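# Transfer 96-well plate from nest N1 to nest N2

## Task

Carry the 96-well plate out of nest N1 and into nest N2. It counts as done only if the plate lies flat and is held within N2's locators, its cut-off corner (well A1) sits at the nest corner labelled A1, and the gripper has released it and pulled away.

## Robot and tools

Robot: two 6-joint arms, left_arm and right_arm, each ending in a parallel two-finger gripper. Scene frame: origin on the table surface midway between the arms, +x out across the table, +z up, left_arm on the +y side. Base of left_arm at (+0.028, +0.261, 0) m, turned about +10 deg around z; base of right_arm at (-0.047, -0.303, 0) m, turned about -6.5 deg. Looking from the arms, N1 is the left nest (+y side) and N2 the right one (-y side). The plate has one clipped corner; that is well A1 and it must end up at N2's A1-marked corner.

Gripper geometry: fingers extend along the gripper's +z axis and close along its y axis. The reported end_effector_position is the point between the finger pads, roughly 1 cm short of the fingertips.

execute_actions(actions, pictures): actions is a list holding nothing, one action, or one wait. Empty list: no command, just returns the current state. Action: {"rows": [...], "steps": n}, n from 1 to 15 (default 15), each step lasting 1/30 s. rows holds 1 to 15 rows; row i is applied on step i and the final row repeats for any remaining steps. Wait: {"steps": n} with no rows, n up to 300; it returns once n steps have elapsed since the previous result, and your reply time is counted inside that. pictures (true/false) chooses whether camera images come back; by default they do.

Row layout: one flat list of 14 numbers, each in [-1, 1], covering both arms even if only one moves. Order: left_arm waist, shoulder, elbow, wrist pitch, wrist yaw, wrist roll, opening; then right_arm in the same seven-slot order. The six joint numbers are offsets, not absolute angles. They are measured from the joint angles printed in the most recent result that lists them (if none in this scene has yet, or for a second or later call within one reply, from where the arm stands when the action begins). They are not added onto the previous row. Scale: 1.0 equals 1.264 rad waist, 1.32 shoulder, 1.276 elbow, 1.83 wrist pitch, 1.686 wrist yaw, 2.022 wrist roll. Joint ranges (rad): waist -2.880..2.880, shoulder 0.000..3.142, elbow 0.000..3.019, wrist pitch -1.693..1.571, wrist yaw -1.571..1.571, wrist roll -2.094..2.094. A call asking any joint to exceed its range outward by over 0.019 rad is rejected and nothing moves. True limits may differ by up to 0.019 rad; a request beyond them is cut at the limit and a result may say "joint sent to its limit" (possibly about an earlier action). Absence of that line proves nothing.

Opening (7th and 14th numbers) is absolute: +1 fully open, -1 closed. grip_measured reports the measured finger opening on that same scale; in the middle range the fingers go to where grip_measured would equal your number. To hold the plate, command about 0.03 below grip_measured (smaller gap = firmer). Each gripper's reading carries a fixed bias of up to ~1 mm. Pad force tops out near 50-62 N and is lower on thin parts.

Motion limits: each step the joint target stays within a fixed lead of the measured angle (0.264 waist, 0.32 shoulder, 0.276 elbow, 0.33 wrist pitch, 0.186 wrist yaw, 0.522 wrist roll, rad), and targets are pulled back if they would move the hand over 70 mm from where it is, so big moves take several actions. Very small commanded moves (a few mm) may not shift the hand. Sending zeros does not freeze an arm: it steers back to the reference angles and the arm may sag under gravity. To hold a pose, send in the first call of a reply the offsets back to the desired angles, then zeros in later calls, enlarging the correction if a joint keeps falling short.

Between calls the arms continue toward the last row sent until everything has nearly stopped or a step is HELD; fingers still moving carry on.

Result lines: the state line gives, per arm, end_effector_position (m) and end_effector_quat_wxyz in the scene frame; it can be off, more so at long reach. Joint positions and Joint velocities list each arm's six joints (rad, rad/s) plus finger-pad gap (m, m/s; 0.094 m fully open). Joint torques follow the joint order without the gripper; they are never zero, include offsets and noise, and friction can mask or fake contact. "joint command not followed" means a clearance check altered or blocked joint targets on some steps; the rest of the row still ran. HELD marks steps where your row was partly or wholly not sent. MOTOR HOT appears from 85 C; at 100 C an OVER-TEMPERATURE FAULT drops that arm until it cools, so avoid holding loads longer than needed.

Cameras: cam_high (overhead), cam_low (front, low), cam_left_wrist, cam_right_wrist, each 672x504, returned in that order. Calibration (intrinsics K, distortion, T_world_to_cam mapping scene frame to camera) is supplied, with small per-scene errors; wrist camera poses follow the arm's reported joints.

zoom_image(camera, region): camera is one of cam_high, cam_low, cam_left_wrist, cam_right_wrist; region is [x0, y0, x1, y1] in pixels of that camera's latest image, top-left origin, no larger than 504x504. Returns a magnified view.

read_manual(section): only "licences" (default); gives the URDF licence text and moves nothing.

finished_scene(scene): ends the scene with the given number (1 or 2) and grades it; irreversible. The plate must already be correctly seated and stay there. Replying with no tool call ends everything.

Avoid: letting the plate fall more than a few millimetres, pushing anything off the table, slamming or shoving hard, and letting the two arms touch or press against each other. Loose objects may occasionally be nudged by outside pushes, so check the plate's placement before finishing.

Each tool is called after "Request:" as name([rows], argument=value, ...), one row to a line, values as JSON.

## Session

Scene 1 done. Starting scene 2.

Request:
execute_actions(actions=[])

Scene clock: 0.00 s of 13200.00 s.
left_arm: end_effector_position=(+0.4273, -0.3860, +0.1650) grip_measured=+1.000 end_effector_quat_wxyz=(+0.404, +0.857, +0.123, +0.294) | right_arm: end_effector_position=(+0.4975, -0.6659, +0.3257) grip_measured=+1.000 end_effector_quat_wxyz=(-0.148, +0.642, -0.741, +0.129)
Joint positions: left_arm=[-1.243  1.914  1.439 -0.065 -0.233  1.92   0.094] | right_arm=[-0.533  1.889  2.115 -1.475 -0.232 -2.037  0.094]
Joint velocities: left_arm=[-0.015  0.024  0.002 -0.002 -0.051 -0.037  0.   ] | right_arm=[-0.005 -0.024  0.002 -0.002 -0.051  0.051  0.   ]
Joint torques (N m, as the arm reports them, + toward a larger angle): no reading
Motor temperatures (°C, as the motors report them): left_arm=[24 24 29 22 24 22] | right_arm=[24 26 28 24 23 23]
camera_calibration (this result's frames):
cam_left_wrist: T_world_to_cam=[[0.0208217, 0.649392, -0.760169, 0.367049], [0.307779, 0.719246, 0.622863, 0.0501015], [0.95123, -0.246933, -0.184893, -0.348395], [0, 0, 0, 1]] pos_world=[0.308341, -0.360424, 0.183397]
cam_right_wrist: T_world_to_cam=[[0.9108, -0.146471, 0.385993, -0.674754], [-0.337329, -0.803052, 0.49124, -0.517043], [0.23802, -0.577628, -0.780828, -0.123223], [0, 0, 0, 1]] pos_world=[0.469482, -0.585221, 0.418227]

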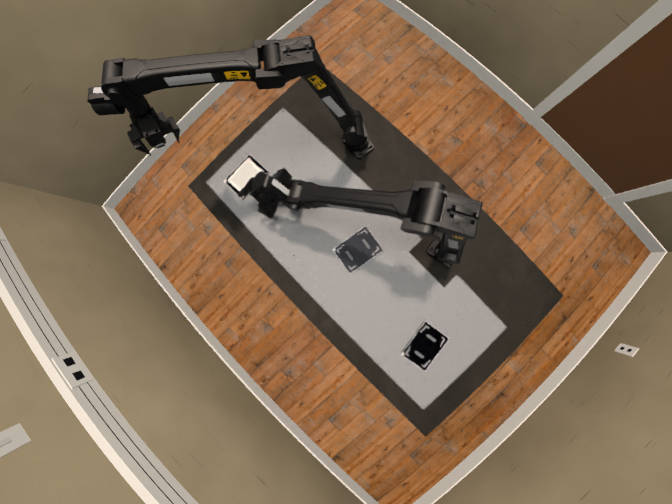

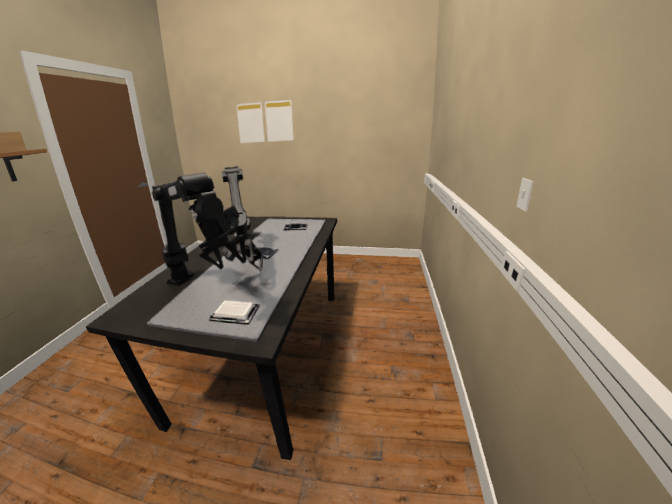

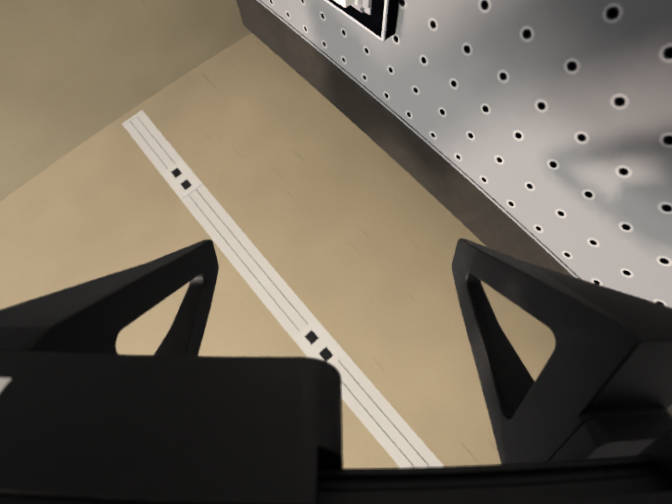

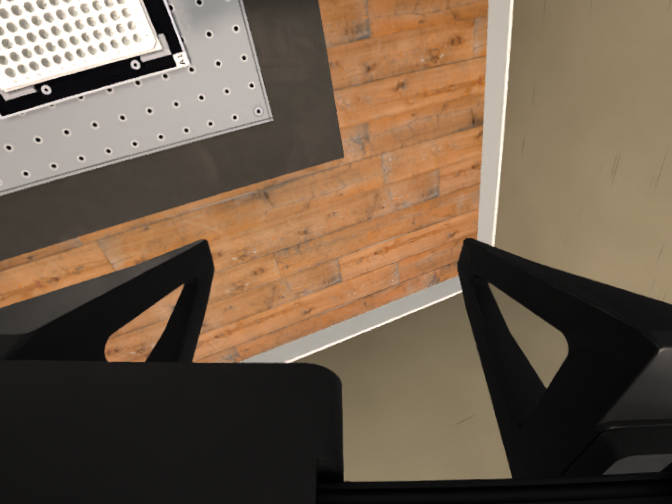

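Request:
zoom_image(camera="cam_high", region=[390, 310, 460, 380])

Request:
zoom_image(camera="cam_high", region=[320, 215, 395, 285])

Request:
zoom_image(camera="cam_high", region=[210, 145, 285, 215])

Request:
zoom_image(camera="cam_right_wrist", region=[0, 0, 280, 200])

Region (390, 310, 460, 380) of cam_high's 672x504 image, scaled by 7.200, with more detail than that image has.

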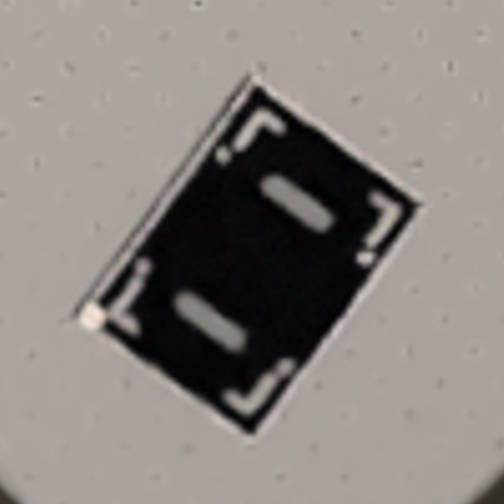

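Region (320, 215, 395, 285) of cam_high's 672x504 image, scaled by 6.720, with more detail than that image has; it fills the top 470 rows of this view, and the rest is white.

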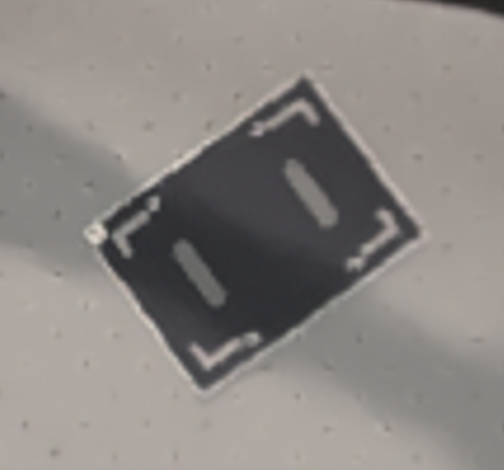

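Region (210, 145, 285, 215) of cam_high's 672x504 image, scaled by 6.720, with more detail than that image has; it fills the top 470 rows of this view, and the rest is white.

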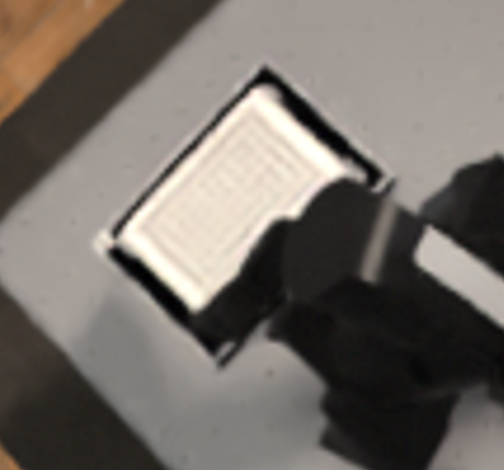

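Region (0, 0, 280, 200) of cam_right_wrist's 672x504 image, scaled by 1.800, with more detail than that image has; it fills the top 360 rows of this view, and the rest is white.

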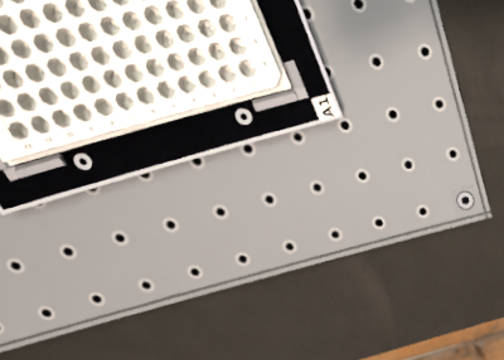

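Request:
execute_actions([
  {"rows": [
[0.0011,-0.002,-0.0003,-0.0005,0.0033,-0.0006,1, 0,0,-0.0005,0,0.0033,0.0006,1],
[0.0043,-0.005,-0.0011,-0.0019,0.0124,-0.0024,1, 0,0,-0.0020,0,0.0124,0.0024,1],
[0.0095,-0.008,-0.0025,-0.0042,0.0259,-0.0054,1, 0,0,-0.0045,0,0.0259,0.0053,1],
[0.0167,-0.012,-0.0045,-0.0073,0.0427,-0.0095,1, 0,0,-0.0079,0,0.0427,0.0094,1],
[0.0259,-0.016,-0.0069,-0.0113,0.0613,-0.0147,1, 0,0,-0.0121,0,0.0613,0.0145,1],
[0.0368,-0.0198,-0.0098,-0.0160,0.0807,-0.0209,1, 0,0,-0.0173,0,0.0807,0.0206,1],
[0.0495,-0.0232,-0.0132,-0.0216,0.0993,-0.0280,1, 0,0,-0.0232,0,0.0993,0.0277,1],
[0.0639,-0.0271,-0.0171,-0.0279,0.1161,-0.0362,1, 0,0,-0.0300,0,0.1161,0.0357,1],
[0.0798,-0.0313,-0.0213,-0.0348,0.1296,-0.0452,1, 0,0,-0.0375,0,0.1296,0.0446,1],
[0.0973,-0.0360,-0.0260,-0.0425,0.1387,-0.0552,1, 0,0,-0.0457,0,0.1387,0.0544,1],
[0.1163,-0.0411,-0.0311,-0.0507,0.142,-0.0659,1, 0,0,-0.0546,0,0.142,0.0650,1],
[0.1367,-0.0465,-0.0365,-0.0596,0.142,-0.0775,1, 0,0,-0.0641,0,0.142,0.0764,1],
[0.1583,-0.0523,-0.0423,-0.0691,0.142,-0.0897,1, 0,0,-0.0743,0,0.142,0.0885,1],
[0.1813,-0.0584,-0.0484,-0.0791,0.142,-0.1027,1, 0,0,-0.0851,0,0.142,0.1013,1],
[0.2053,-0.0648,-0.0548,-0.0896,0.142,-0.1164,1, 0,0,-0.0964,0,0.142,0.1148,1]
], "steps": 15},
], pictures=false)

Request:
execute_actions([
  {"rows": [
[0.0938,-0.0351,-0.0251,-0.0409,0.008,-0.0590,1, 0.0027,-0.0031,-0.0440,0.0043,0.008,0.0582,1],
[0.1200,-0.0420,-0.0320,-0.0523,0.008,-0.0738,1, 0.0103,-0.0118,-0.0563,0.0161,0.008,0.0728,1],
[0.1472,-0.0493,-0.0393,-0.0642,0.008,-0.0892,1, 0.0215,-0.0247,-0.0691,0.0338,0.008,0.0880,1],
[0.1752,-0.0568,-0.0468,-0.0764,0.008,-0.1051,1, 0.0355,-0.0406,-0.0822,0.0556,0.008,0.1036,1],
[0.2041,-0.0645,-0.0545,-0.0890,0.008,-0.1215,1, 0.0510,-0.0583,-0.0958,0.0799,0.008,0.1198,1],
[0.2336,-0.0724,-0.0624,-0.1019,0.008,-0.1382,1, 0.0670,-0.0767,-0.1097,0.1051,0.008,0.1363,1],
[0.2637,-0.0804,-0.0704,-0.1150,0.008,-0.1553,1, 0.0825,-0.0944,-0.1238,0.1294,0.008,0.1531,1],
[0.2946,-0.0887,-0.0787,-0.1285,0.008,-0.1728,1, 0.0965,-0.1103,-0.1383,0.1512,0.008,0.1704,1],
[0.3259,-0.0970,-0.0870,-0.1422,0.008,-0.1905,1, 0.1077,-0.1232,-0.1530,0.1689,0.008,0.1879,1],
[0.3577,-0.1055,-0.0955,-0.1560,0.008,-0.2085,1, 0.1153,-0.1319,-0.1679,0.1807,0.008,0.2056,1],
[0.3898,-0.1141,-0.1041,-0.1700,0.008,-0.2267,1, 0.118,-0.135,-0.1829,0.185,0.008,0.2236,1],
[0.4222,-0.1228,-0.1128,-0.1842,0.008,-0.2451,1, 0.118,-0.135,-0.1982,0.185,0.008,0.2417,1],
[0.4548,-0.1315,-0.1215,-0.1984,0.008,-0.2636,1, 0.118,-0.135,-0.2135,0.185,0.008,0.2599,1],
[0.4875,-0.1402,-0.1302,-0.2127,0.008,-0.2821,1, 0.118,-0.135,-0.2288,0.185,0.008,0.2782,1],
[0.5204,-0.1490,-0.1390,-0.2270,0.008,-0.3008,1, 0.118,-0.135,-0.2443,0.185,0.008,0.2966,1]
], "steps": 15},
], pictures=false)

Request:
execute_actions([
  {"rows": [
[0.0986,-0.0363,-0.0263,-0.0430,0,-0.0981,1, 0,0,-0.0463,0,0,0.0967,1],
[0.1313,-0.0451,-0.0351,-0.0573,0,-0.1166,1, 0,0,-0.0616,0,0,0.1150,1],
[0.1640,-0.0538,-0.0438,-0.0715,0,-0.1352,1, 0,0,-0.0770,0,0,0.1333,1],
[0.1963,-0.0624,-0.0524,-0.0856,0,-0.1535,1, 0,0,-0.0921,0,0,0.1514,1],
[0.2284,-0.0710,-0.0610,-0.0996,0,-0.1717,1, 0,0,-0.1072,0,0,0.1693,1],
[0.2602,-0.0795,-0.0695,-0.1135,0,-0.1897,1, 0,0,-0.1221,0,0,0.1871,1],
[0.2915,-0.0879,-0.0779,-0.1271,0,-0.2074,1, 0,0,-0.1368,0,0,0.2045,1],
[0.3223,-0.0961,-0.0861,-0.1406,0,-0.2249,1, 0,0,-0.1513,0,0,0.2218,1],
[0.3526,-0.1042,-0.0942,-0.1538,0,-0.2421,1, 0,0,-0.1655,0,0,0.2387,1],
[0.3820,-0.1120,-0.1020,-0.1666,0,-0.2587,1, 0,0,-0.1793,0,0,0.2551,1],
[0.4109,-0.1198,-0.1098,-0.1792,0,-0.2751,1, 0,0,-0.1929,0,0,0.2713,1],
[0.4389,-0.1272,-0.1172,-0.1914,0,-0.2910,1, 0,0,-0.2060,0,0,0.2869,1],
[0.4661,-0.1345,-0.1245,-0.2033,0,-0.3064,1, 0,0,-0.2188,0,0,0.3021,1],
[0.4923,-0.1415,-0.1315,-0.2147,0,-0.3212,1, 0,0,-0.2311,0,0,0.3167,1],
[0.5175,-0.1482,-0.1382,-0.2257,0,-0.3355,1, 0,0,-0.2429,0,0,0.3308,1]
], "steps": 15},
], pictures=false)

Request:
execute_actions([
  {"rows": [
[0.0624,-0.0267,-0.0167,-0.0272,0,-0.0822,1, 0,0,-0.0293,0,0,0.0811,1],
[0.0853,-0.0328,-0.0228,-0.0372,0,-0.0952,1, 0,0,-0.0400,0,0,0.0939,1],
[0.1070,-0.0386,-0.0286,-0.0467,0,-0.1075,1, 0,0,-0.0502,0,0,0.1060,1],
[0.1273,-0.0440,-0.0340,-0.0555,0,-0.1190,1, 0,0,-0.0598,0,0,0.1174,1],
[0.1463,-0.0491,-0.0391,-0.0638,0,-0.1297,1, 0,0,-0.0686,0,0,0.1279,1],
[0.1639,-0.0538,-0.0438,-0.0715,0,-0.1397,1, 0,0,-0.0769,0,0,0.1378,1],
[0.1798,-0.0580,-0.0480,-0.0784,0,-0.1487,1, 0,0,-0.0844,0,0,0.1467,1],
[0.1941,-0.0618,-0.0518,-0.0847,0,-0.1569,1, 0,0,-0.0911,0,0,0.1547,1],
[0.2068,-0.0652,-0.0552,-0.0902,0,-0.1641,1, 0,0,-0.0971,0,0,0.1618,1],
[0.2177,-0.0682,-0.0582,-0.0950,0,-0.1703,1, 0,0,-0.1022,0,0,0.1679,1],
[0.2269,-0.0706,-0.0606,-0.0990,0,-0.1755,1, 0,0,-0.1065,0,0,0.1730,1],
[0.2342,-0.0725,-0.0625,-0.1021,0,-0.1796,1, 0,0,-0.1099,0,0,0.1771,1],
[0.2393,-0.0739,-0.0639,-0.1044,0,-0.1825,1, 0,0,-0.1123,0,0,0.1799,1],
[0.2426,-0.0748,-0.0648,-0.1058,0,-0.1843,1, 0,0,-0.1139,0,0,0.1818,1],
[0.2436,-0.0751,-0.0651,-0.1063,0,-0.1849,1, 0,0,-0.1144,0,0,0.1824,1]
], "steps": 15},
], pictures=false)

Request:
execute_actions([
  {"steps": 12},
], pictures=true)

Scene clock: 94.63 s of 13200.00 s.
left_arm: end_effector_position=(+0.4828, -0.3125, +0.1626) grip_measured=+1.000 end_effector_quat_wxyz=(+0.410, +0.869, +0.198, +0.194) | right_arm: end_effector_position=(+0.4607, -0.6888, +0.2771) grip_measured=+1.000 end_effector_quat_wxyz=(+0.030, -0.583, +0.805, -0.106)
Joint positions: left_arm=[-1.072  1.848  1.391 -0.171  0.005  1.792  0.094] | right_arm=[-0.533  1.889  2.015 -1.475  0.004 -1.902  0.094]
Joint velocities: left_arm=[ 0.884 -0.21  -0.178 -0.432  0.007 -0.52   0.   ] | right_arm=[-0.005  0.005 -0.388  0.012 -0.007  0.623  0.   ]
Joint torques (N m, as the arm reports them, + toward a larger angle): left_arm=[  0.83 -18.29   9.73   1.09   0.25  -0.17] | right_arm=[  0.35 -15.78   8.68   0.2   -0.06   0.17]
Motor temperatures (°C, as the motors report them): left_arm=[24 26 33 22 24 22] | right_arm=[24 28 34 24 23 23]
Steps of this call (steps 1 to 90: nothing new was sent; then 91.13 s passed at rest; steps 91 to 105: all 15 steps of this action). Readings (joint positions):
91: left_arm=[-1.243 1.914 1.439 -0.065 -0.232 1.920] | right_arm=[-0.533 1.889 2.115 -1.475 -0.231 -2.037]
92: left_arm=[-1.243 1.914 1.439 -0.065 -0.223 1.920] | right_arm=[-0.533 1.889 2.115 -1.475 -0.222 -2.037]
94: left_arm=[-1.241 1.913 1.439 -0.065 -0.183 1.919] | right_arm=[-0.533 1.889 2.112 -1.475 -0.182 -2.035]
98: left_arm=[-1.220 1.898 1.428 -0.082 -0.061 1.897] | right_arm=[-0.533 1.889 2.092 -1.475 -0.062 -2.011]
105: the state above

Scene clock: 95.13 s of 13200.00 s.
left_arm: end_effector_position=(+0.6167, +0.0621, +0.1394) grip_measured=+1.000 end_effector_quat_wxyz=(+0.272, +0.712, +0.630, +0.148) | right_arm: end_effector_position=(+0.5083, -0.6027, +0.2781) grip_measured=+1.000 end_effector_quat_wxyz=(+0.113, -0.457, +0.863, -0.183)
Joint positions: left_arm=[-0.495  1.681  1.246 -0.507  0.015  1.367  0.094] | right_arm=[-0.375  1.722  1.74  -1.156  0.017 -1.466  0.094]
Joint velocities: left_arm=[ 1.245 -0.327 -0.315 -0.784  0.066 -1.018  0.   ] | right_arm=[ 0.357 -0.523 -0.432  0.1   -0.037  1.062  0.   ]
Joint torques (N m, as the arm reports them, + toward a larger angle): left_arm=[ -1.78 -16.1    9.39   0.76   0.36  -0.14] | right_arm=[ -2.18 -12.93   8.44   1.02  -0.08   0.11]
Motor temperatures (°C, as the motors report them): left_arm=[24 26 33 22 24 22] | right_arm=[24 28 34 24 23 23]
Steps of this call (steps 1 to 15: all 15 steps of this action). Readings (joint positions):
1: left_arm=[-1.041 1.840 1.384 -0.187 0.010 1.774] | right_arm=[-0.533 1.889 1.998 -1.474 0.010 -1.880]
2: left_arm=[-1.007 1.830 1.375 -0.204 0.013 1.755] | right_arm=[-0.533 1.887 1.979 -1.472 0.014 -1.858]
4: left_arm=[-0.936 1.809 1.357 -0.242 0.015 1.711] | right_arm=[-0.531 1.882 1.935 -1.441 0.017 -1.809]
8: left_arm=[-0.784 1.763 1.320 -0.330 0.015 1.602] | right_arm=[-0.496 1.849 1.852 -1.304 0.019 -1.702]
15: the state above

Scene clock: 95.63 s of 13200.00 s.
left_arm: end_effector_position=(+0.4946, +0.3948, +0.1243) grip_measured=+1.000 end_effector_quat_wxyz=(+0.129, +0.270, +0.951, +0.072) | right_arm: end_effector_position=(+0.4374, -0.5586, +0.1438) grip_measured=+1.000 end_effector_quat_wxyz=(+0.045, -0.226, +0.972, -0.049)
Joint positions: left_arm=[ 0.111  1.504  1.09  -0.862  0.015  0.836  0.094] | right_arm=[-0.365  1.728  1.446 -1.156  0.016 -0.938  0.094]
Joint velocities: left_arm=[ 0.933 -0.249 -0.276 -0.632 -0.007 -0.96   0.   ] | right_arm=[ 0.005  0.044 -0.486 -0.007  0.022  0.872  0.   ]
Joint torques (N m, as the arm reports them, + toward a larger angle): left_arm=[ -1.98 -12.76   9.36   0.42   0.24  -0.11] | right_arm=[ -0.77 -12.96   9.05   0.3   -0.08   0.13]
Motor temperatures (°C, as the motors report them): left_arm=[24 26 33 22 24 22] | right_arm=[24 28 34 24 23 23]
Steps of this call (steps 1 to 15: all 15 steps of this action). Readings (joint positions):
1: left_arm=[-0.452 1.669 1.234 -0.529 0.015 1.333] | right_arm=[-0.364 1.708 1.725 -1.156 0.017 -1.430]
2: left_arm=[-0.408 1.658 1.223 -0.550 0.015 1.298] | right_arm=[-0.357 1.696 1.709 -1.156 0.016 -1.393]
4: left_arm=[-0.319 1.633 1.202 -0.597 0.015 1.224] | right_arm=[-0.354 1.685 1.674 -1.156 0.016 -1.321]
8: left_arm=[-0.144 1.580 1.162 -0.697 0.015 1.077] | right_arm=[-0.361 1.695 1.584 -1.156 0.016 -1.176]
15: the state above

Scene clock: 96.13 s of 13200.00 s.
left_arm: end_effector_position=(+0.3731, +0.4891, +0.1246) grip_measured=+1.000 end_effector_quat_wxyz=(+0.063, -0.037, +0.997, +0.030) | right_arm: end_effector_position=(+0.3881, -0.5330, +0.0888) grip_measured=+1.000 end_effector_quat_wxyz=(-0.011, -0.069, +0.998, -0.003)
Joint positions: left_arm=[ 0.416  1.407  1.012 -1.036  0.015  0.514  0.094] | right_arm=[-0.365  1.729  1.299 -1.156  0.016 -0.618  0.094]
Joint velocities: left_arm=[ 0.112 -0.034 -0.046 -0.09  -0.081 -0.242  0.   ] | right_arm=[-0.005 -0.005 -0.046  0.017 -0.037  0.183  0.   ]
Joint torques (N m, as the arm reports them, + toward a larger angle): left_arm=[ -1.52 -10.68   9.46   0.03   0.2   -0.1 ] | right_arm=[  0.53 -12.51   7.91  -0.08  -0.06   0.09]
Motor temperatures (°C, as the motors report them): left_arm=[24 26 33 22 24 22] | right_arm=[24 28 34 24 23 23]
Steps of this call (steps 1 to 15: all 15 steps of this action). Readings (joint positions):
1: left_arm=[0.142 1.494 1.081 -0.878 0.015 0.806] | right_arm=[-0.365 1.729 1.430 -1.156 0.016 -0.908]
2: left_arm=[0.173 1.486 1.072 -0.890 0.015 0.777] | right_arm=[-0.365 1.729 1.414 -1.156 0.016 -0.879]
4: left_arm=[0.230 1.468 1.060 -0.919 0.015 0.721] | right_arm=[-0.365 1.729 1.387 -1.156 0.016 -0.823]
8: left_arm=[0.328 1.434 1.038 -0.976 0.015 0.624] | right_arm=[-0.365 1.729 1.342 -1.156 0.016 -0.726]
15: the state above

Scene clock: 96.53 s of 13200.00 s.
left_arm: end_effector_position=(+0.3704, +0.4892, +0.1236) grip_measured=+1.000 end_effector_quat_wxyz=(+0.061, -0.057, +0.996, +0.027) | right_arm: end_effector_position=(+0.3874, -0.5326, +0.0881) grip_measured=+1.000 end_effector_quat_wxyz=(-0.011, -0.051, +0.999, -0.003)
Joint positions: left_arm=[ 0.42   1.407  1.009 -1.041  0.015  0.479  0.094] | right_arm=[-0.365  1.729  1.297 -1.156  0.016 -0.582  0.094]
Joint velocities: left_arm=[-0.005  0.005 -0.012  0.017 -0.007 -0.095  0.   ] | right_arm=[-0.005 -0.005 -0.002  0.012  0.007  0.007  0.   ]
Joint torques (N m, as the arm reports them, + toward a larger angle): left_arm=[ -1.03 -10.87   9.48   0.01   0.19  -0.1 ] | right_arm=[  0.26 -12.94   7.83  -0.08  -0.07   0.09]
Motor temperatures (°C, as the motors report them): left_arm=[24 26 33 22 24 22] | right_arm=[24 28 34 24 23 23]
Steps of this call (steps 1 to 12: the robot went on to your last target). Readings (joint positions):
1: left_arm=[0.419 1.407 1.011 -1.039 0.015 0.506] | right_arm=[-0.365 1.729 1.298 -1.156 0.016 -0.610]
2: left_arm=[0.420 1.407 1.010 -1.040 0.015 0.500] | right_arm=[-0.365 1.729 1.297 -1.156 0.016 -0.604]
4: left_arm=[0.420 1.407 1.009 -1.041 0.015 0.492] | right_arm=[-0.365 1.729 1.297 -1.156 0.016 -0.595]
8: left_arm=[0.420 1.407 1.009 -1.041 0.015 0.482] | right_arm=[-0.365 1.729 1.297 -1.156 0.016 -0.585]
12: the state above
camera_calibration (this result's frames):
cam_left_wrist: T_world_to_cam=[[0.116118, -0.992528, -0.0374891, 0.447001], [-0.876596, -0.120155, 0.465985, 0.332712], [-0.467007, -0.0212462, -0.883998, 0.415535], [0, 0, 0, 1]] pos_world=[0.433807, 0.492466, 0.229051]
cam_right_wrist: T_world_to_cam=[[0.098575, -0.995074, 0.0105279, -0.567539], [-0.796688, -0.0725741, 0.600017, 0.227031], [-0.596298, -0.0675342, -0.799918, 0.391105], [0, 0, 0, 1]] pos_world=[0.470033, -0.521854, 0.182604]

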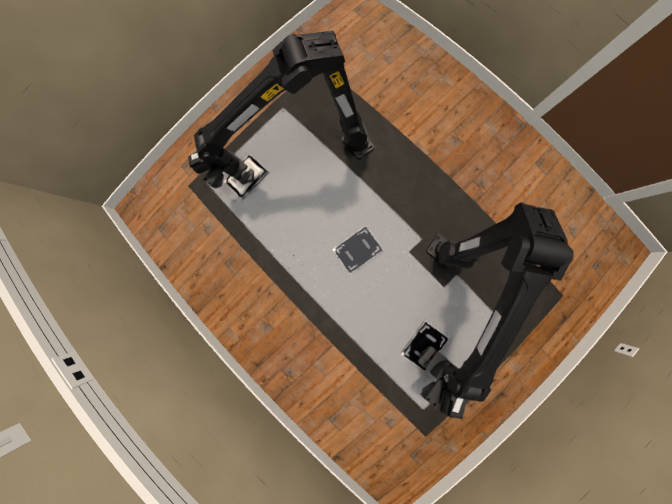

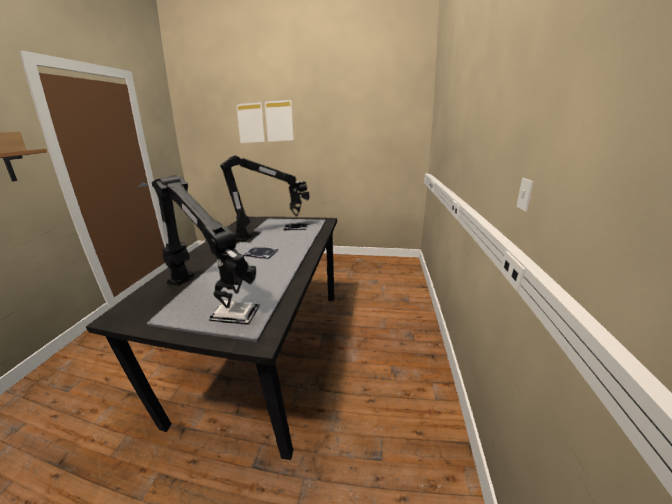

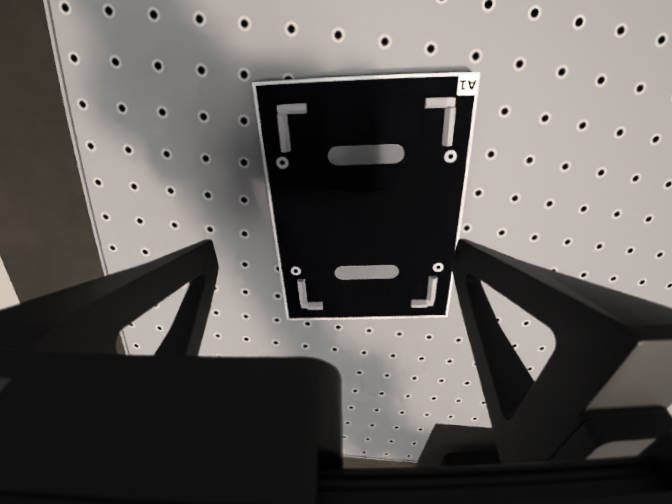

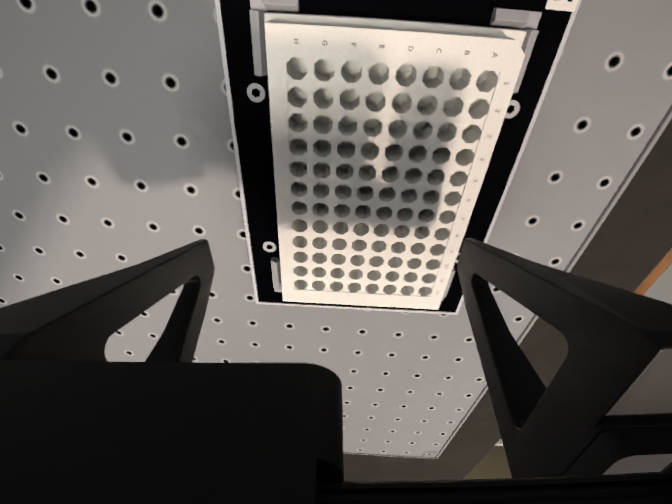

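Request:
zoom_image(camera="cam_right_wrist", region=[230, 0, 400, 130])

Request:
zoom_image(camera="cam_right_wrist", region=[400, 0, 570, 130])

Request:
zoom_image(camera="cam_right_wrist", region=[245, 220, 475, 325])

Request:
zoom_image(camera="cam_left_wrist", region=[245, 60, 495, 190])

Request:
zoom_image(camera="cam_left_wrist", region=[265, 230, 475, 330])

Region (230, 0, 400, 130) of cam_right_wrist's 672x504 image, scaled by 2.965, with more detail than that image has; it fills the top 385 rows of this view, and the rest is white.

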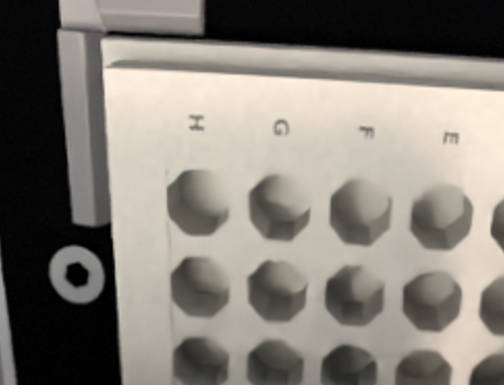

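Region (400, 0, 570, 130) of cam_right_wrist's 672x504 image, scaled by 2.965, with more detail than that image has; it fills the top 385 rows of this view, and the rest is white.

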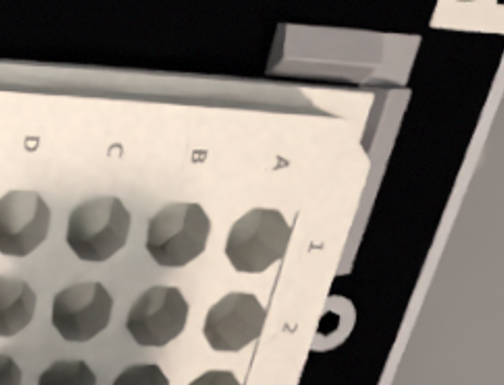

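Region (245, 220, 475, 325) of cam_right_wrist's 672x504 image, scaled by 2.191, with more detail than that image has; it fills the top 230 rows of this view, and the rest is white.

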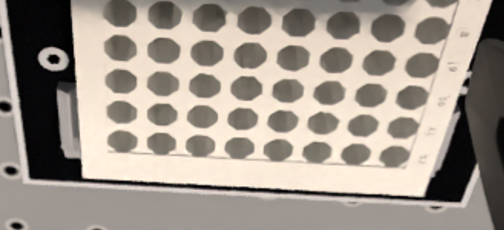

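Region (245, 60, 495, 190) of cam_left_wrist's 672x504 image, scaled by 2.016, with more detail than that image has; it fills the top 262 rows of this view, and the rest is white.

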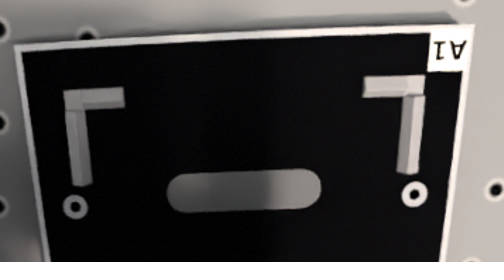

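Region (265, 230, 475, 330) of cam_left_wrist's 672x504 image, scaled by 2.400, with more detail than that image has; it fills the top 240 rows of this view, and the rest is white.

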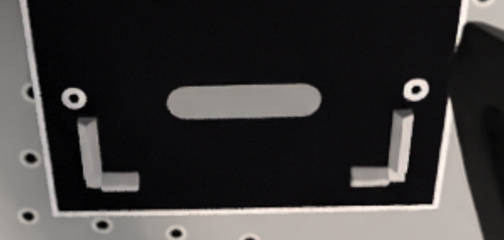

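Request:
execute_actions([
  {"rows": [
[-0.0006,0.0018,-0.0011,0.0006,-0.002,-0.004,1, -0.0012,0,-0.0014,0.0037,-0.002,0.003,1],
[-0.0022,0.0066,-0.0041,0.0023,-0.004,-0.007,1, -0.0042,0,-0.005,0.0134,-0.004,0.006,1],
[-0.0047,0.0140,-0.0086,0.0048,-0.006,-0.011,1, -0.0085,0,-0.0101,0.0272,-0.006,0.010,1],
[-0.0078,0.0232,-0.0143,0.0079,-0.008,-0.016,1, -0.0135,0,-0.016,0.043,-0.008,0.014,1],
[-0.0113,0.0337,-0.0207,0.0115,-0.010,-0.022,1, -0.0185,0,-0.0219,0.0588,-0.010,0.017,1],
[-0.015,0.0448,-0.0275,0.0153,-0.0107,-0.028,1, -0.0228,0,-0.027,0.0726,-0.0107,0.020,1],
[-0.0187,0.0558,-0.0343,0.0191,-0.0107,-0.034,1, -0.0258,0,-0.0306,0.0823,-0.0107,0.020,1],
[-0.0222,0.0663,-0.0407,0.0227,-0.0107,-0.039,1, -0.027,0.0016,-0.032,0.086,-0.0107,0.020,1],
[-0.0253,0.0755,-0.0464,0.0258,-0.0107,-0.042,1, -0.027,0.0058,-0.032,0.086,-0.0107,0.020,1],
[-0.0278,0.0829,-0.0509,0.0283,-0.0107,-0.0446,1, -0.027,0.0117,-0.032,0.086,-0.0107,0.020,1],
[-0.0294,0.0877,-0.0539,0.0300,-0.0107,-0.0446,1, -0.027,0.0185,-0.032,0.086,-0.0107,0.020,1],
[-0.030,0.0895,-0.055,0.0306,-0.0107,-0.0446,1, -0.027,0.0253,-0.032,0.086,-0.0107,0.020,1],
[-0.030,0.0895,-0.055,0.0306,-0.0107,-0.0446,1, -0.027,0.0312,-0.032,0.086,-0.0107,0.020,1],
[-0.030,0.0895,-0.055,0.0306,-0.0107,-0.0446,1, -0.027,0.0354,-0.032,0.086,-0.0107,0.020,1],
[-0.030,0.0895,-0.055,0.0306,-0.0107,-0.0446,1, -0.027,0.037,-0.032,0.086,-0.0107,0.020,1]
], "steps": 15},
], pictures=false)

Request:
execute_actions([
  {"steps": 12},
], pictures=true)

Scene clock: 127.83 s of 13200.00 s.
left_arm: end_effector_position=(+0.3523, +0.4643, +0.0513) grip_measured=+1.000 end_effector_quat_wxyz=(-0.013, -0.074, +0.997, -0.007) | right_arm: end_effector_position=(+0.3972, -0.5500, +0.0643) grip_measured=+1.000 end_effector_quat_wxyz=(+0.028, -0.023, +0.999, -0.016)
Joint positions: left_arm=[ 0.386  1.53   0.933 -1.004  0.     0.412  0.094] | right_arm=[-0.392  1.75   1.256 -1.012 -0.    -0.553  0.094]
Joint velocities: left_arm=[-0.034  0.132 -0.095  0.002  0.022 -0.095  0.   ] | right_arm=[-0.015  0.181  0.007  0.002  0.022  0.037  0.   ]
Joint torques (N m, as the arm reports them, + toward a larger angle): left_arm=[ -0.97 -12.     9.33   0.95   0.03  -0.11] | right_arm=[ -0.7  -11.     7.71   0.42  -0.15   0.11]
Motor temperatures (°C, as the motors report them): left_arm=[24 25 32 22 24 22] | right_arm=[24 27 32 24 23 23]
Steps of this call (steps 1 to 30: the robot went on to your last target; steps 31 to 90: nothing new was sent; then 27.80 s passed at rest; steps 91 to 105: all 15 steps of this action). Readings (joint positions):
91: left_arm=[0.420 1.407 1.009 -1.041 0.015 0.476] | right_arm=[-0.365 1.729 1.297 -1.156 0.016 -0.579]
92: left_arm=[0.420 1.407 1.009 -1.041 0.013 0.476] | right_arm=[-0.365 1.729 1.296 -1.153 0.014 -0.579]
94: left_arm=[0.420 1.408 1.007 -1.041 0.007 0.472] | right_arm=[-0.365 1.729 1.289 -1.129 0.008 -0.575]
98: left_arm=[0.412 1.434 0.985 -1.025 0.000 0.447] | right_arm=[-0.373 1.729 1.263 -1.041 -0.000 -0.561]
105: the state above

Scene clock: 128.23 s of 13200.00 s.
left_arm: end_effector_position=(+0.3519, +0.4640, +0.0507) grip_measured=+1.000 end_effector_quat_wxyz=(-0.013, -0.078, +0.997, -0.007) | right_arm: end_effector_position=(+0.3959, -0.5492, +0.0517) grip_measured=+1.000 end_effector_quat_wxyz=(+0.017, -0.022, +1.000, -0.010)
Joint positions: left_arm=[ 0.386  1.529  0.93  -1.001  0.     0.403  0.094] | right_arm=[-0.392  1.776  1.256 -1.01  -0.    -0.55   0.094]
Joint velocities: left_arm=[ 0.015 -0.005  0.002  0.017 -0.081  0.081  0.   ] | right_arm=[-0.005 -0.005  0.007 -0.002  0.007 -0.022  0.   ]
Joint torques (N m, as the arm reports them, + toward a larger angle): left_arm=[ -1.36 -11.42   9.1    0.84   0.04  -0.14] | right_arm=[  0.1  -12.6    7.59   0.55  -0.12   0.12]
Motor temperatures (°C, as the motors report them): left_arm=[24 25 32 22 24 22] | right_arm=[24 27 32 24 23 23]
Steps of this call (steps 1 to 12: the robot went on to your last target). Readings (joint positions):
1: left_arm=[0.386 1.532 0.931 -1.004 0.000 0.410] | right_arm=[-0.392 1.757 1.256 -1.012 -0.000 -0.552]
2: left_arm=[0.386 1.533 0.930 -1.004 0.000 0.409] | right_arm=[-0.392 1.763 1.256 -1.012 -0.000 -0.552]
4: left_arm=[0.386 1.530 0.930 -1.001 0.000 0.406] | right_arm=[-0.392 1.773 1.256 -1.012 -0.000 -0.551]
8: left_arm=[0.386 1.529 0.930 -1.001 0.000 0.404] | right_arm=[-0.392 1.776 1.256 -1.010 -0.000 -0.551]
12: the state above
camera_calibration (this result's frames):
cam_left_wrist: T_world_to_cam=[[0.15666, -0.987431, 0.0209175, 0.401829], [-0.79668, -0.113822, 0.593587, 0.309866], [-0.583745, -0.109656, -0.804498, 0.419985], [0, 0, 0, 1]] pos_world=[0.429078, 0.478102, 0.14554]
cam_right_wrist: T_world_to_cam=[[0.039485, -0.998876, 0.026233, -0.564024], [-0.832839, -0.0183929, 0.55321, 0.300916], [-0.552106, -0.0436914, -0.832629, 0.363164], [0, 0, 0, 1]] pos_world=[0.47339, -0.541988, 0.150707]

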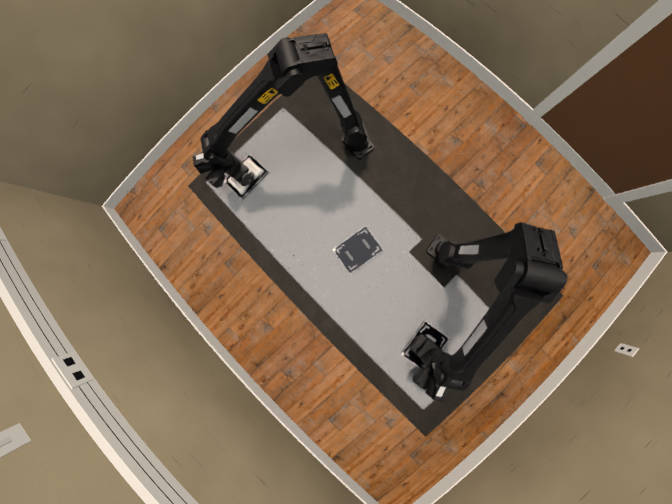

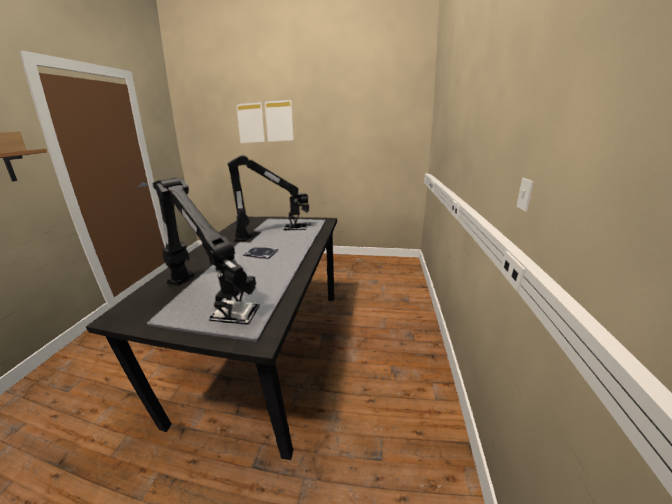

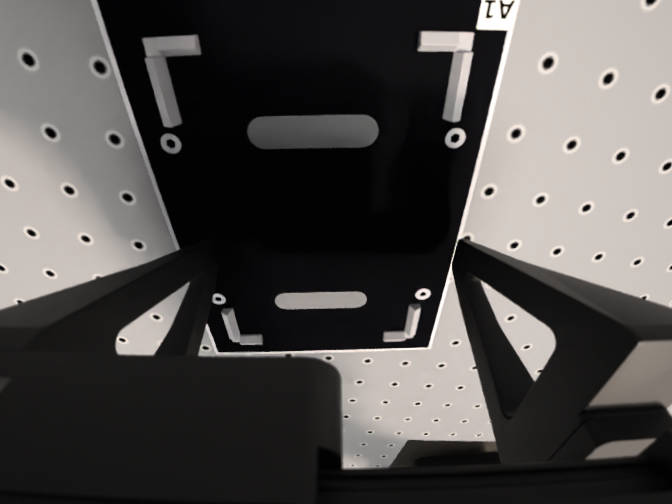

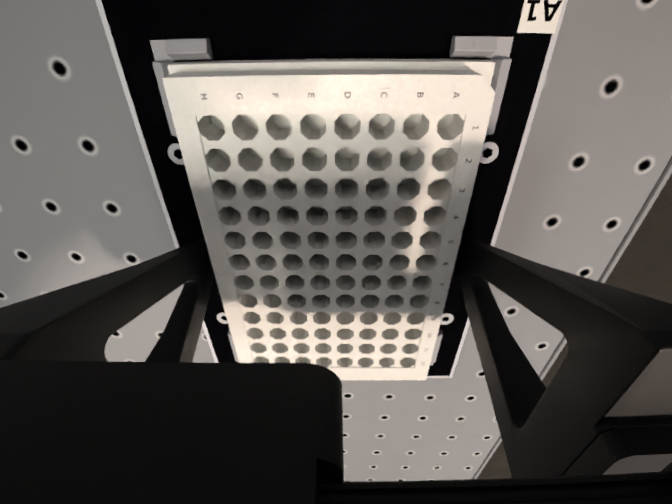

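Request:
zoom_image(camera="cam_right_wrist", region=[145, 30, 335, 180])

Request:
zoom_image(camera="cam_right_wrist", region=[335, 30, 525, 180])

Request:
zoom_image(camera="cam_right_wrist", region=[170, 225, 500, 390])

Request:
zoom_image(camera="cam_left_wrist", region=[130, 20, 490, 170])

Request:
zoom_image(camera="cam_left_wrist", region=[190, 230, 470, 360])

Region (145, 30, 335, 180) of cam_right_wrist's 672x504 image, scaled by 2.653, with more detail than that image has; it fills the top 398 rows of this view, and the rest is white.

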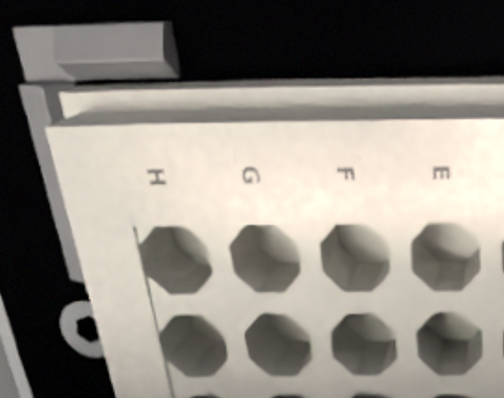

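Region (335, 30, 525, 180) of cam_right_wrist's 672x504 image, scaled by 2.653, with more detail than that image has; it fills the top 398 rows of this view, and the rest is white.

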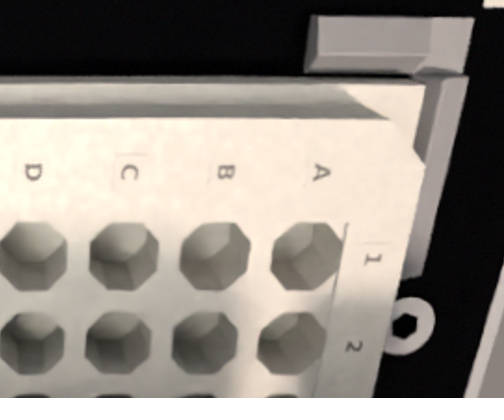

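Region (170, 225, 500, 390) of cam_right_wrist's 672x504 image, scaled by 1.527, with more detail than that image has.

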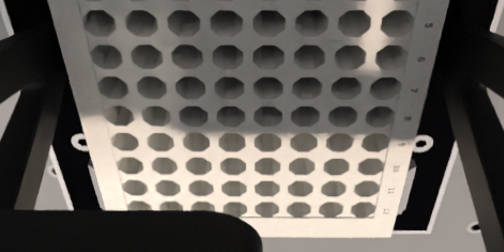

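Region (130, 20, 490, 170) of cam_left_wrist's 672x504 image, scaled by 1.400, with more detail than that image has; it fills the top 210 rows of this view, and the rest is white.

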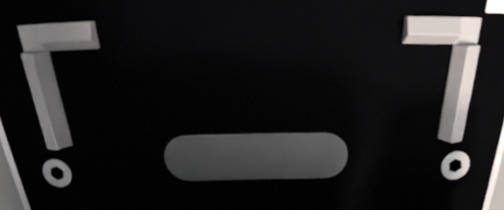

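Region (190, 230, 470, 360) of cam_left_wrist's 672x504 image, scaled by 1.800, with more detail than that image has; it fills the top 234 rows of this view, and the rest is white.

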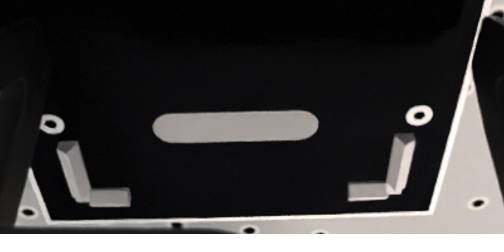

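Request:
execute_actions([
  {"rows": [
[0,0,0.015,0,0,0,1, 0,0,0.005,0,0,0,0.95],
[0,0,0.035,-0.0013,0,0,1, 0,0,0.005,0,0,0,0.90],
[0,0,0.062,-0.0049,0,0,1, 0,0,0.005,0,0,0,0.85],
[0,0.0041,0.095,-0.0104,0,0,1, 0,0,0.005,0,0,0,0.81],
[0,0.0154,0.133,-0.0174,0,0,1, 0,0,0.005,0,0,0,0.78],
[0,0.0325,0.175,-0.0254,0,0,1, 0,0,0.005,0,0,0,0.76],
[0,0.0539,0.219,-0.0341,0,0,1, 0,0,0.005,0,0,0,0.745],
[0,0.0782,0.263,-0.0429,0,0,1, 0,0,0.005,0,0,0,0.73],
[0,0.104,0.303,-0.0516,0,0,1, 0,0,0.005,0,0,0,0.72],
[0,0.1298,0.339,-0.0596,0,0,1, 0,0,0.005,0,0,0,0.71],
[0,0.1541,0.367,-0.0666,0,0,1, 0,0,0.005,0,0,0,0.70],
[0,0.1755,0.385,-0.0721,0,0,1, 0,0,0.005,0,0,0,0.70],
[0,0.1926,0.392,-0.0757,0,0,1, 0,0,0.005,0,0,0,0.70],
[0,0.2039,0.392,-0.077,0,0,1, 0,0,0.005,0,0,0,0.70],
[0,0.208,0.392,-0.077,0,0,1, 0,0,0.005,0,0,0,0.70]
], "steps": 15},
], pictures=false)

Request:
execute_actions([
  {"steps": 8},
], pictures=true)

Scene clock: 155.13 s of 13200.00 s.
left_arm: end_effector_position=(+0.5011, +0.5575, +0.1349) grip_measured=+1.000 end_effector_quat_wxyz=(+0.074, -0.078, +0.993, +0.038) | right_arm: end_effector_position=(+0.3960, -0.5491, +0.0517) grip_measured=+0.762 end_effector_quat_wxyz=(+0.018, -0.022, +1.000, -0.009)
Joint positions: left_arm=[ 0.386  1.742  1.437 -1.099  0.     0.402  0.094] | right_arm=[-0.392  1.776  1.256 -1.01  -0.002 -0.55   0.083]
Joint velocities: left_arm=[ 0.005  0.484  0.286 -0.037  0.007 -0.051  0.   ] | right_arm=[-0.005  0.024 -0.002  0.007 -0.007  0.051 -0.   ]
Joint torques (N m, as the arm reports them, + toward a larger angle): left_arm=[ -0.94 -13.56   7.75  -0.97   0.17   0.04] | right_arm=[  0.36 -12.7    7.87   0.01  -0.03   0.02]
Motor temperatures (°C, as the motors report them): left_arm=[24 25 32 22 24 22] | right_arm=[24 27 32 24 23 23]
Steps of this call (steps 1 to 30: the robot went on to your last target; steps 31 to 90: nothing new was sent; then 23.40 s passed at rest; steps 91 to 105: all 15 steps of this action). Readings (joint positions):
91: left_arm=[0.386 1.529 0.930 -1.001 0.000 0.402] | right_arm=[-0.392 1.776 1.256 -1.010 -0.000 -0.550]
92: left_arm=[0.386 1.529 0.931 -1.001 0.000 0.402] | right_arm=[-0.392 1.776 1.256 -1.010 -0.000 -0.550]
94: left_arm=[0.386 1.530 0.945 -1.005 0.000 0.402] | right_arm=[-0.392 1.776 1.256 -1.010 -0.001 -0.550]
98: left_arm=[0.386 1.563 1.086 -1.043 0.000 0.402] | right_arm=[-0.392 1.776 1.256 -1.010 -0.002 -0.550]
105: the state above

Scene clock: 155.40 s of 13200.00 s.
left_arm: end_effector_position=(+0.4900, +0.5505, +0.0959) grip_measured=+1.000 end_effector_quat_wxyz=(+0.027, -0.079, +0.996, +0.014) | right_arm: end_effector_position=(+0.3960, -0.5491, +0.0517) grip_measured=+0.762 end_effector_quat_wxyz=(+0.018, -0.022, +1.000, -0.009)
Joint positions: left_arm=[ 0.386  1.804  1.423 -1.128  0.     0.402  0.094] | right_arm=[-0.392  1.776  1.256 -1.01  -0.002 -0.55   0.083]
Joint velocities: left_arm=[-0.015 -0.005 -0.007 -0.027 -0.022  0.037  0.   ] | right_arm=[ 0.005 -0.005 -0.012 -0.017 -0.007 -0.081 -0.001]
Joint torques (N m, as the arm reports them, + toward a larger angle): left_arm=[ -0.97 -16.99  10.07  -0.03   0.17   0.04] | right_arm=[  0.38 -12.7    7.84   0.03  -0.02   0.03]
Motor temperatures (°C, as the motors report them): left_arm=[24 25 32 22 24 22] | right_arm=[24 27 32 24 23 23]
Steps of this call (steps 1 to 8: the robot went on to your last target). Readings (joint positions):
1: left_arm=[0.386 1.756 1.441 -1.102 0.000 0.402] | right_arm=[-0.392 1.776 1.256 -1.010 -0.002 -0.550]
2: left_arm=[0.386 1.768 1.439 -1.109 0.000 0.402] | right_arm=[-0.392 1.776 1.256 -1.010 -0.002 -0.550]
4: left_arm=[0.386 1.788 1.431 -1.121 0.000 0.402] | right_arm=[-0.392 1.776 1.256 -1.010 -0.002 -0.550]
8: the state above
camera_calibration (this result's frames):
cam_left_wrist: T_world_to_cam=[[0.157171, -0.987463, -0.0146112, 0.467833], [-0.839628, -0.141401, 0.524433, 0.445787], [-0.519925, -0.0701579, -0.851326, 0.497871], [0, 0, 0, 1]] pos_world=[0.55962, 0.559932, 0.1969]
cam_right_wrist: T_world_to_cam=[[0.0395162, -0.9989, 0.025256, -0.563831], [-0.833144, -0.0189839, 0.55273, 0.30082], [-0.551642, -0.0428837, -0.832978, 0.363502], [0, 0, 0, 1]] pos_world=[0.47343, -0.541912, 0.150757]

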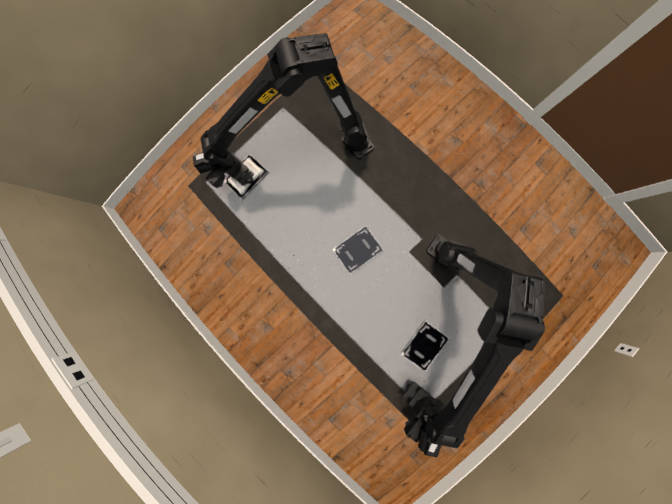

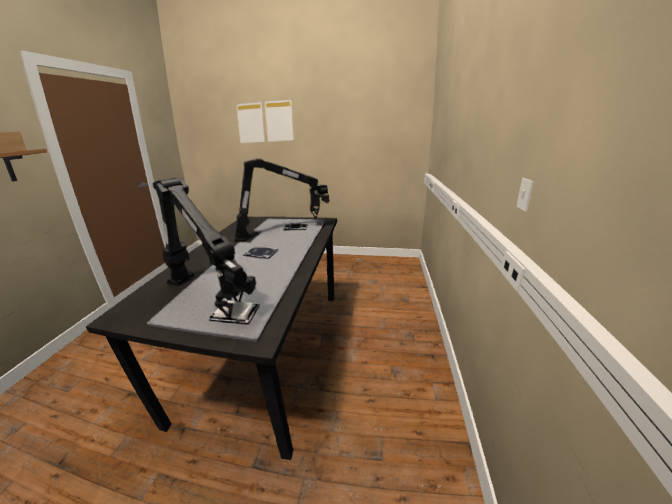

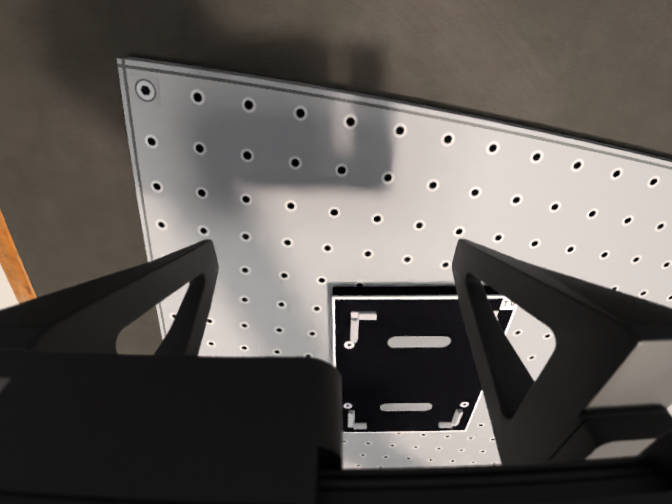

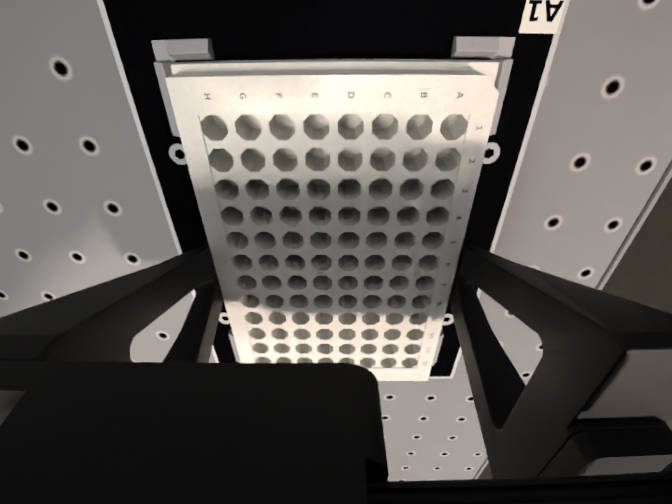

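Request:
zoom_image(camera="cam_right_wrist", region=[170, 200, 290, 340])

Request:
zoom_image(camera="cam_right_wrist", region=[390, 200, 510, 340])

Request:
zoom_image(camera="cam_low", region=[200, 280, 270, 330])

Region (170, 200, 290, 340) of cam_right_wrist's 672x504 image, scaled by 3.600, with more detail than that image has; it fills the left 432 columns of this view, and the rest is white.

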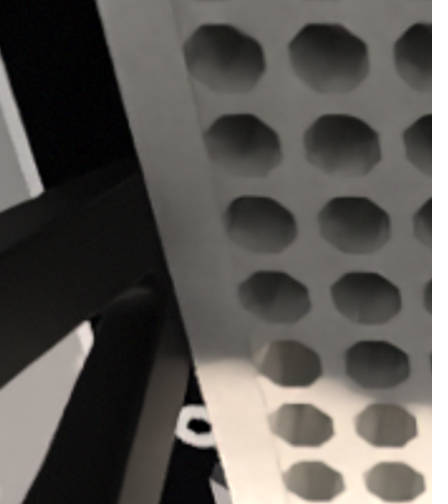

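Region (390, 200, 510, 340) of cam_right_wrist's 672x504 image, scaled by 3.600, with more detail than that image has; it fills the left 432 columns of this view, and the rest is white.

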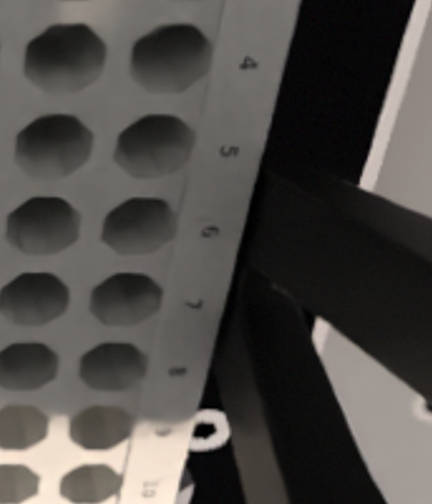

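Region (200, 280, 270, 330) of cam_low's 672x504 image, scaled by 7.200, with more detail than that image has; it fills the top 360 rows of this view, and the rest is white.

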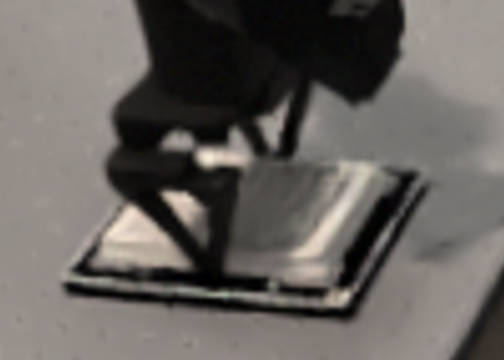

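Request:
zoom_image(camera="cam_right_wrist", region=[145, 30, 335, 180])

Request:
zoom_image(camera="cam_right_wrist", region=[335, 30, 525, 180])

Region (145, 30, 335, 180) of cam_right_wrist's 672x504 image, scaled by 2.653, with more detail than that image has; it fills the top 398 rows of this view, and the rest is white.

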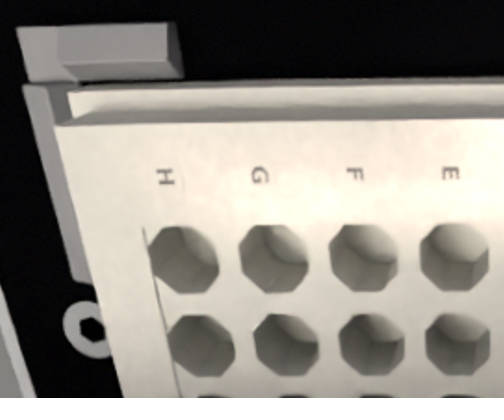

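Region (335, 30, 525, 180) of cam_right_wrist's 672x504 image, scaled by 2.653, with more detail than that image has; it fills the top 398 rows of this view, and the rest is white.

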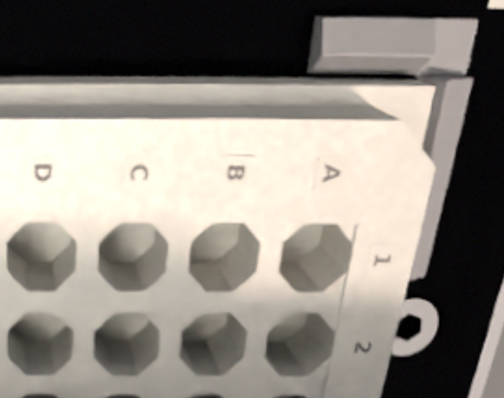

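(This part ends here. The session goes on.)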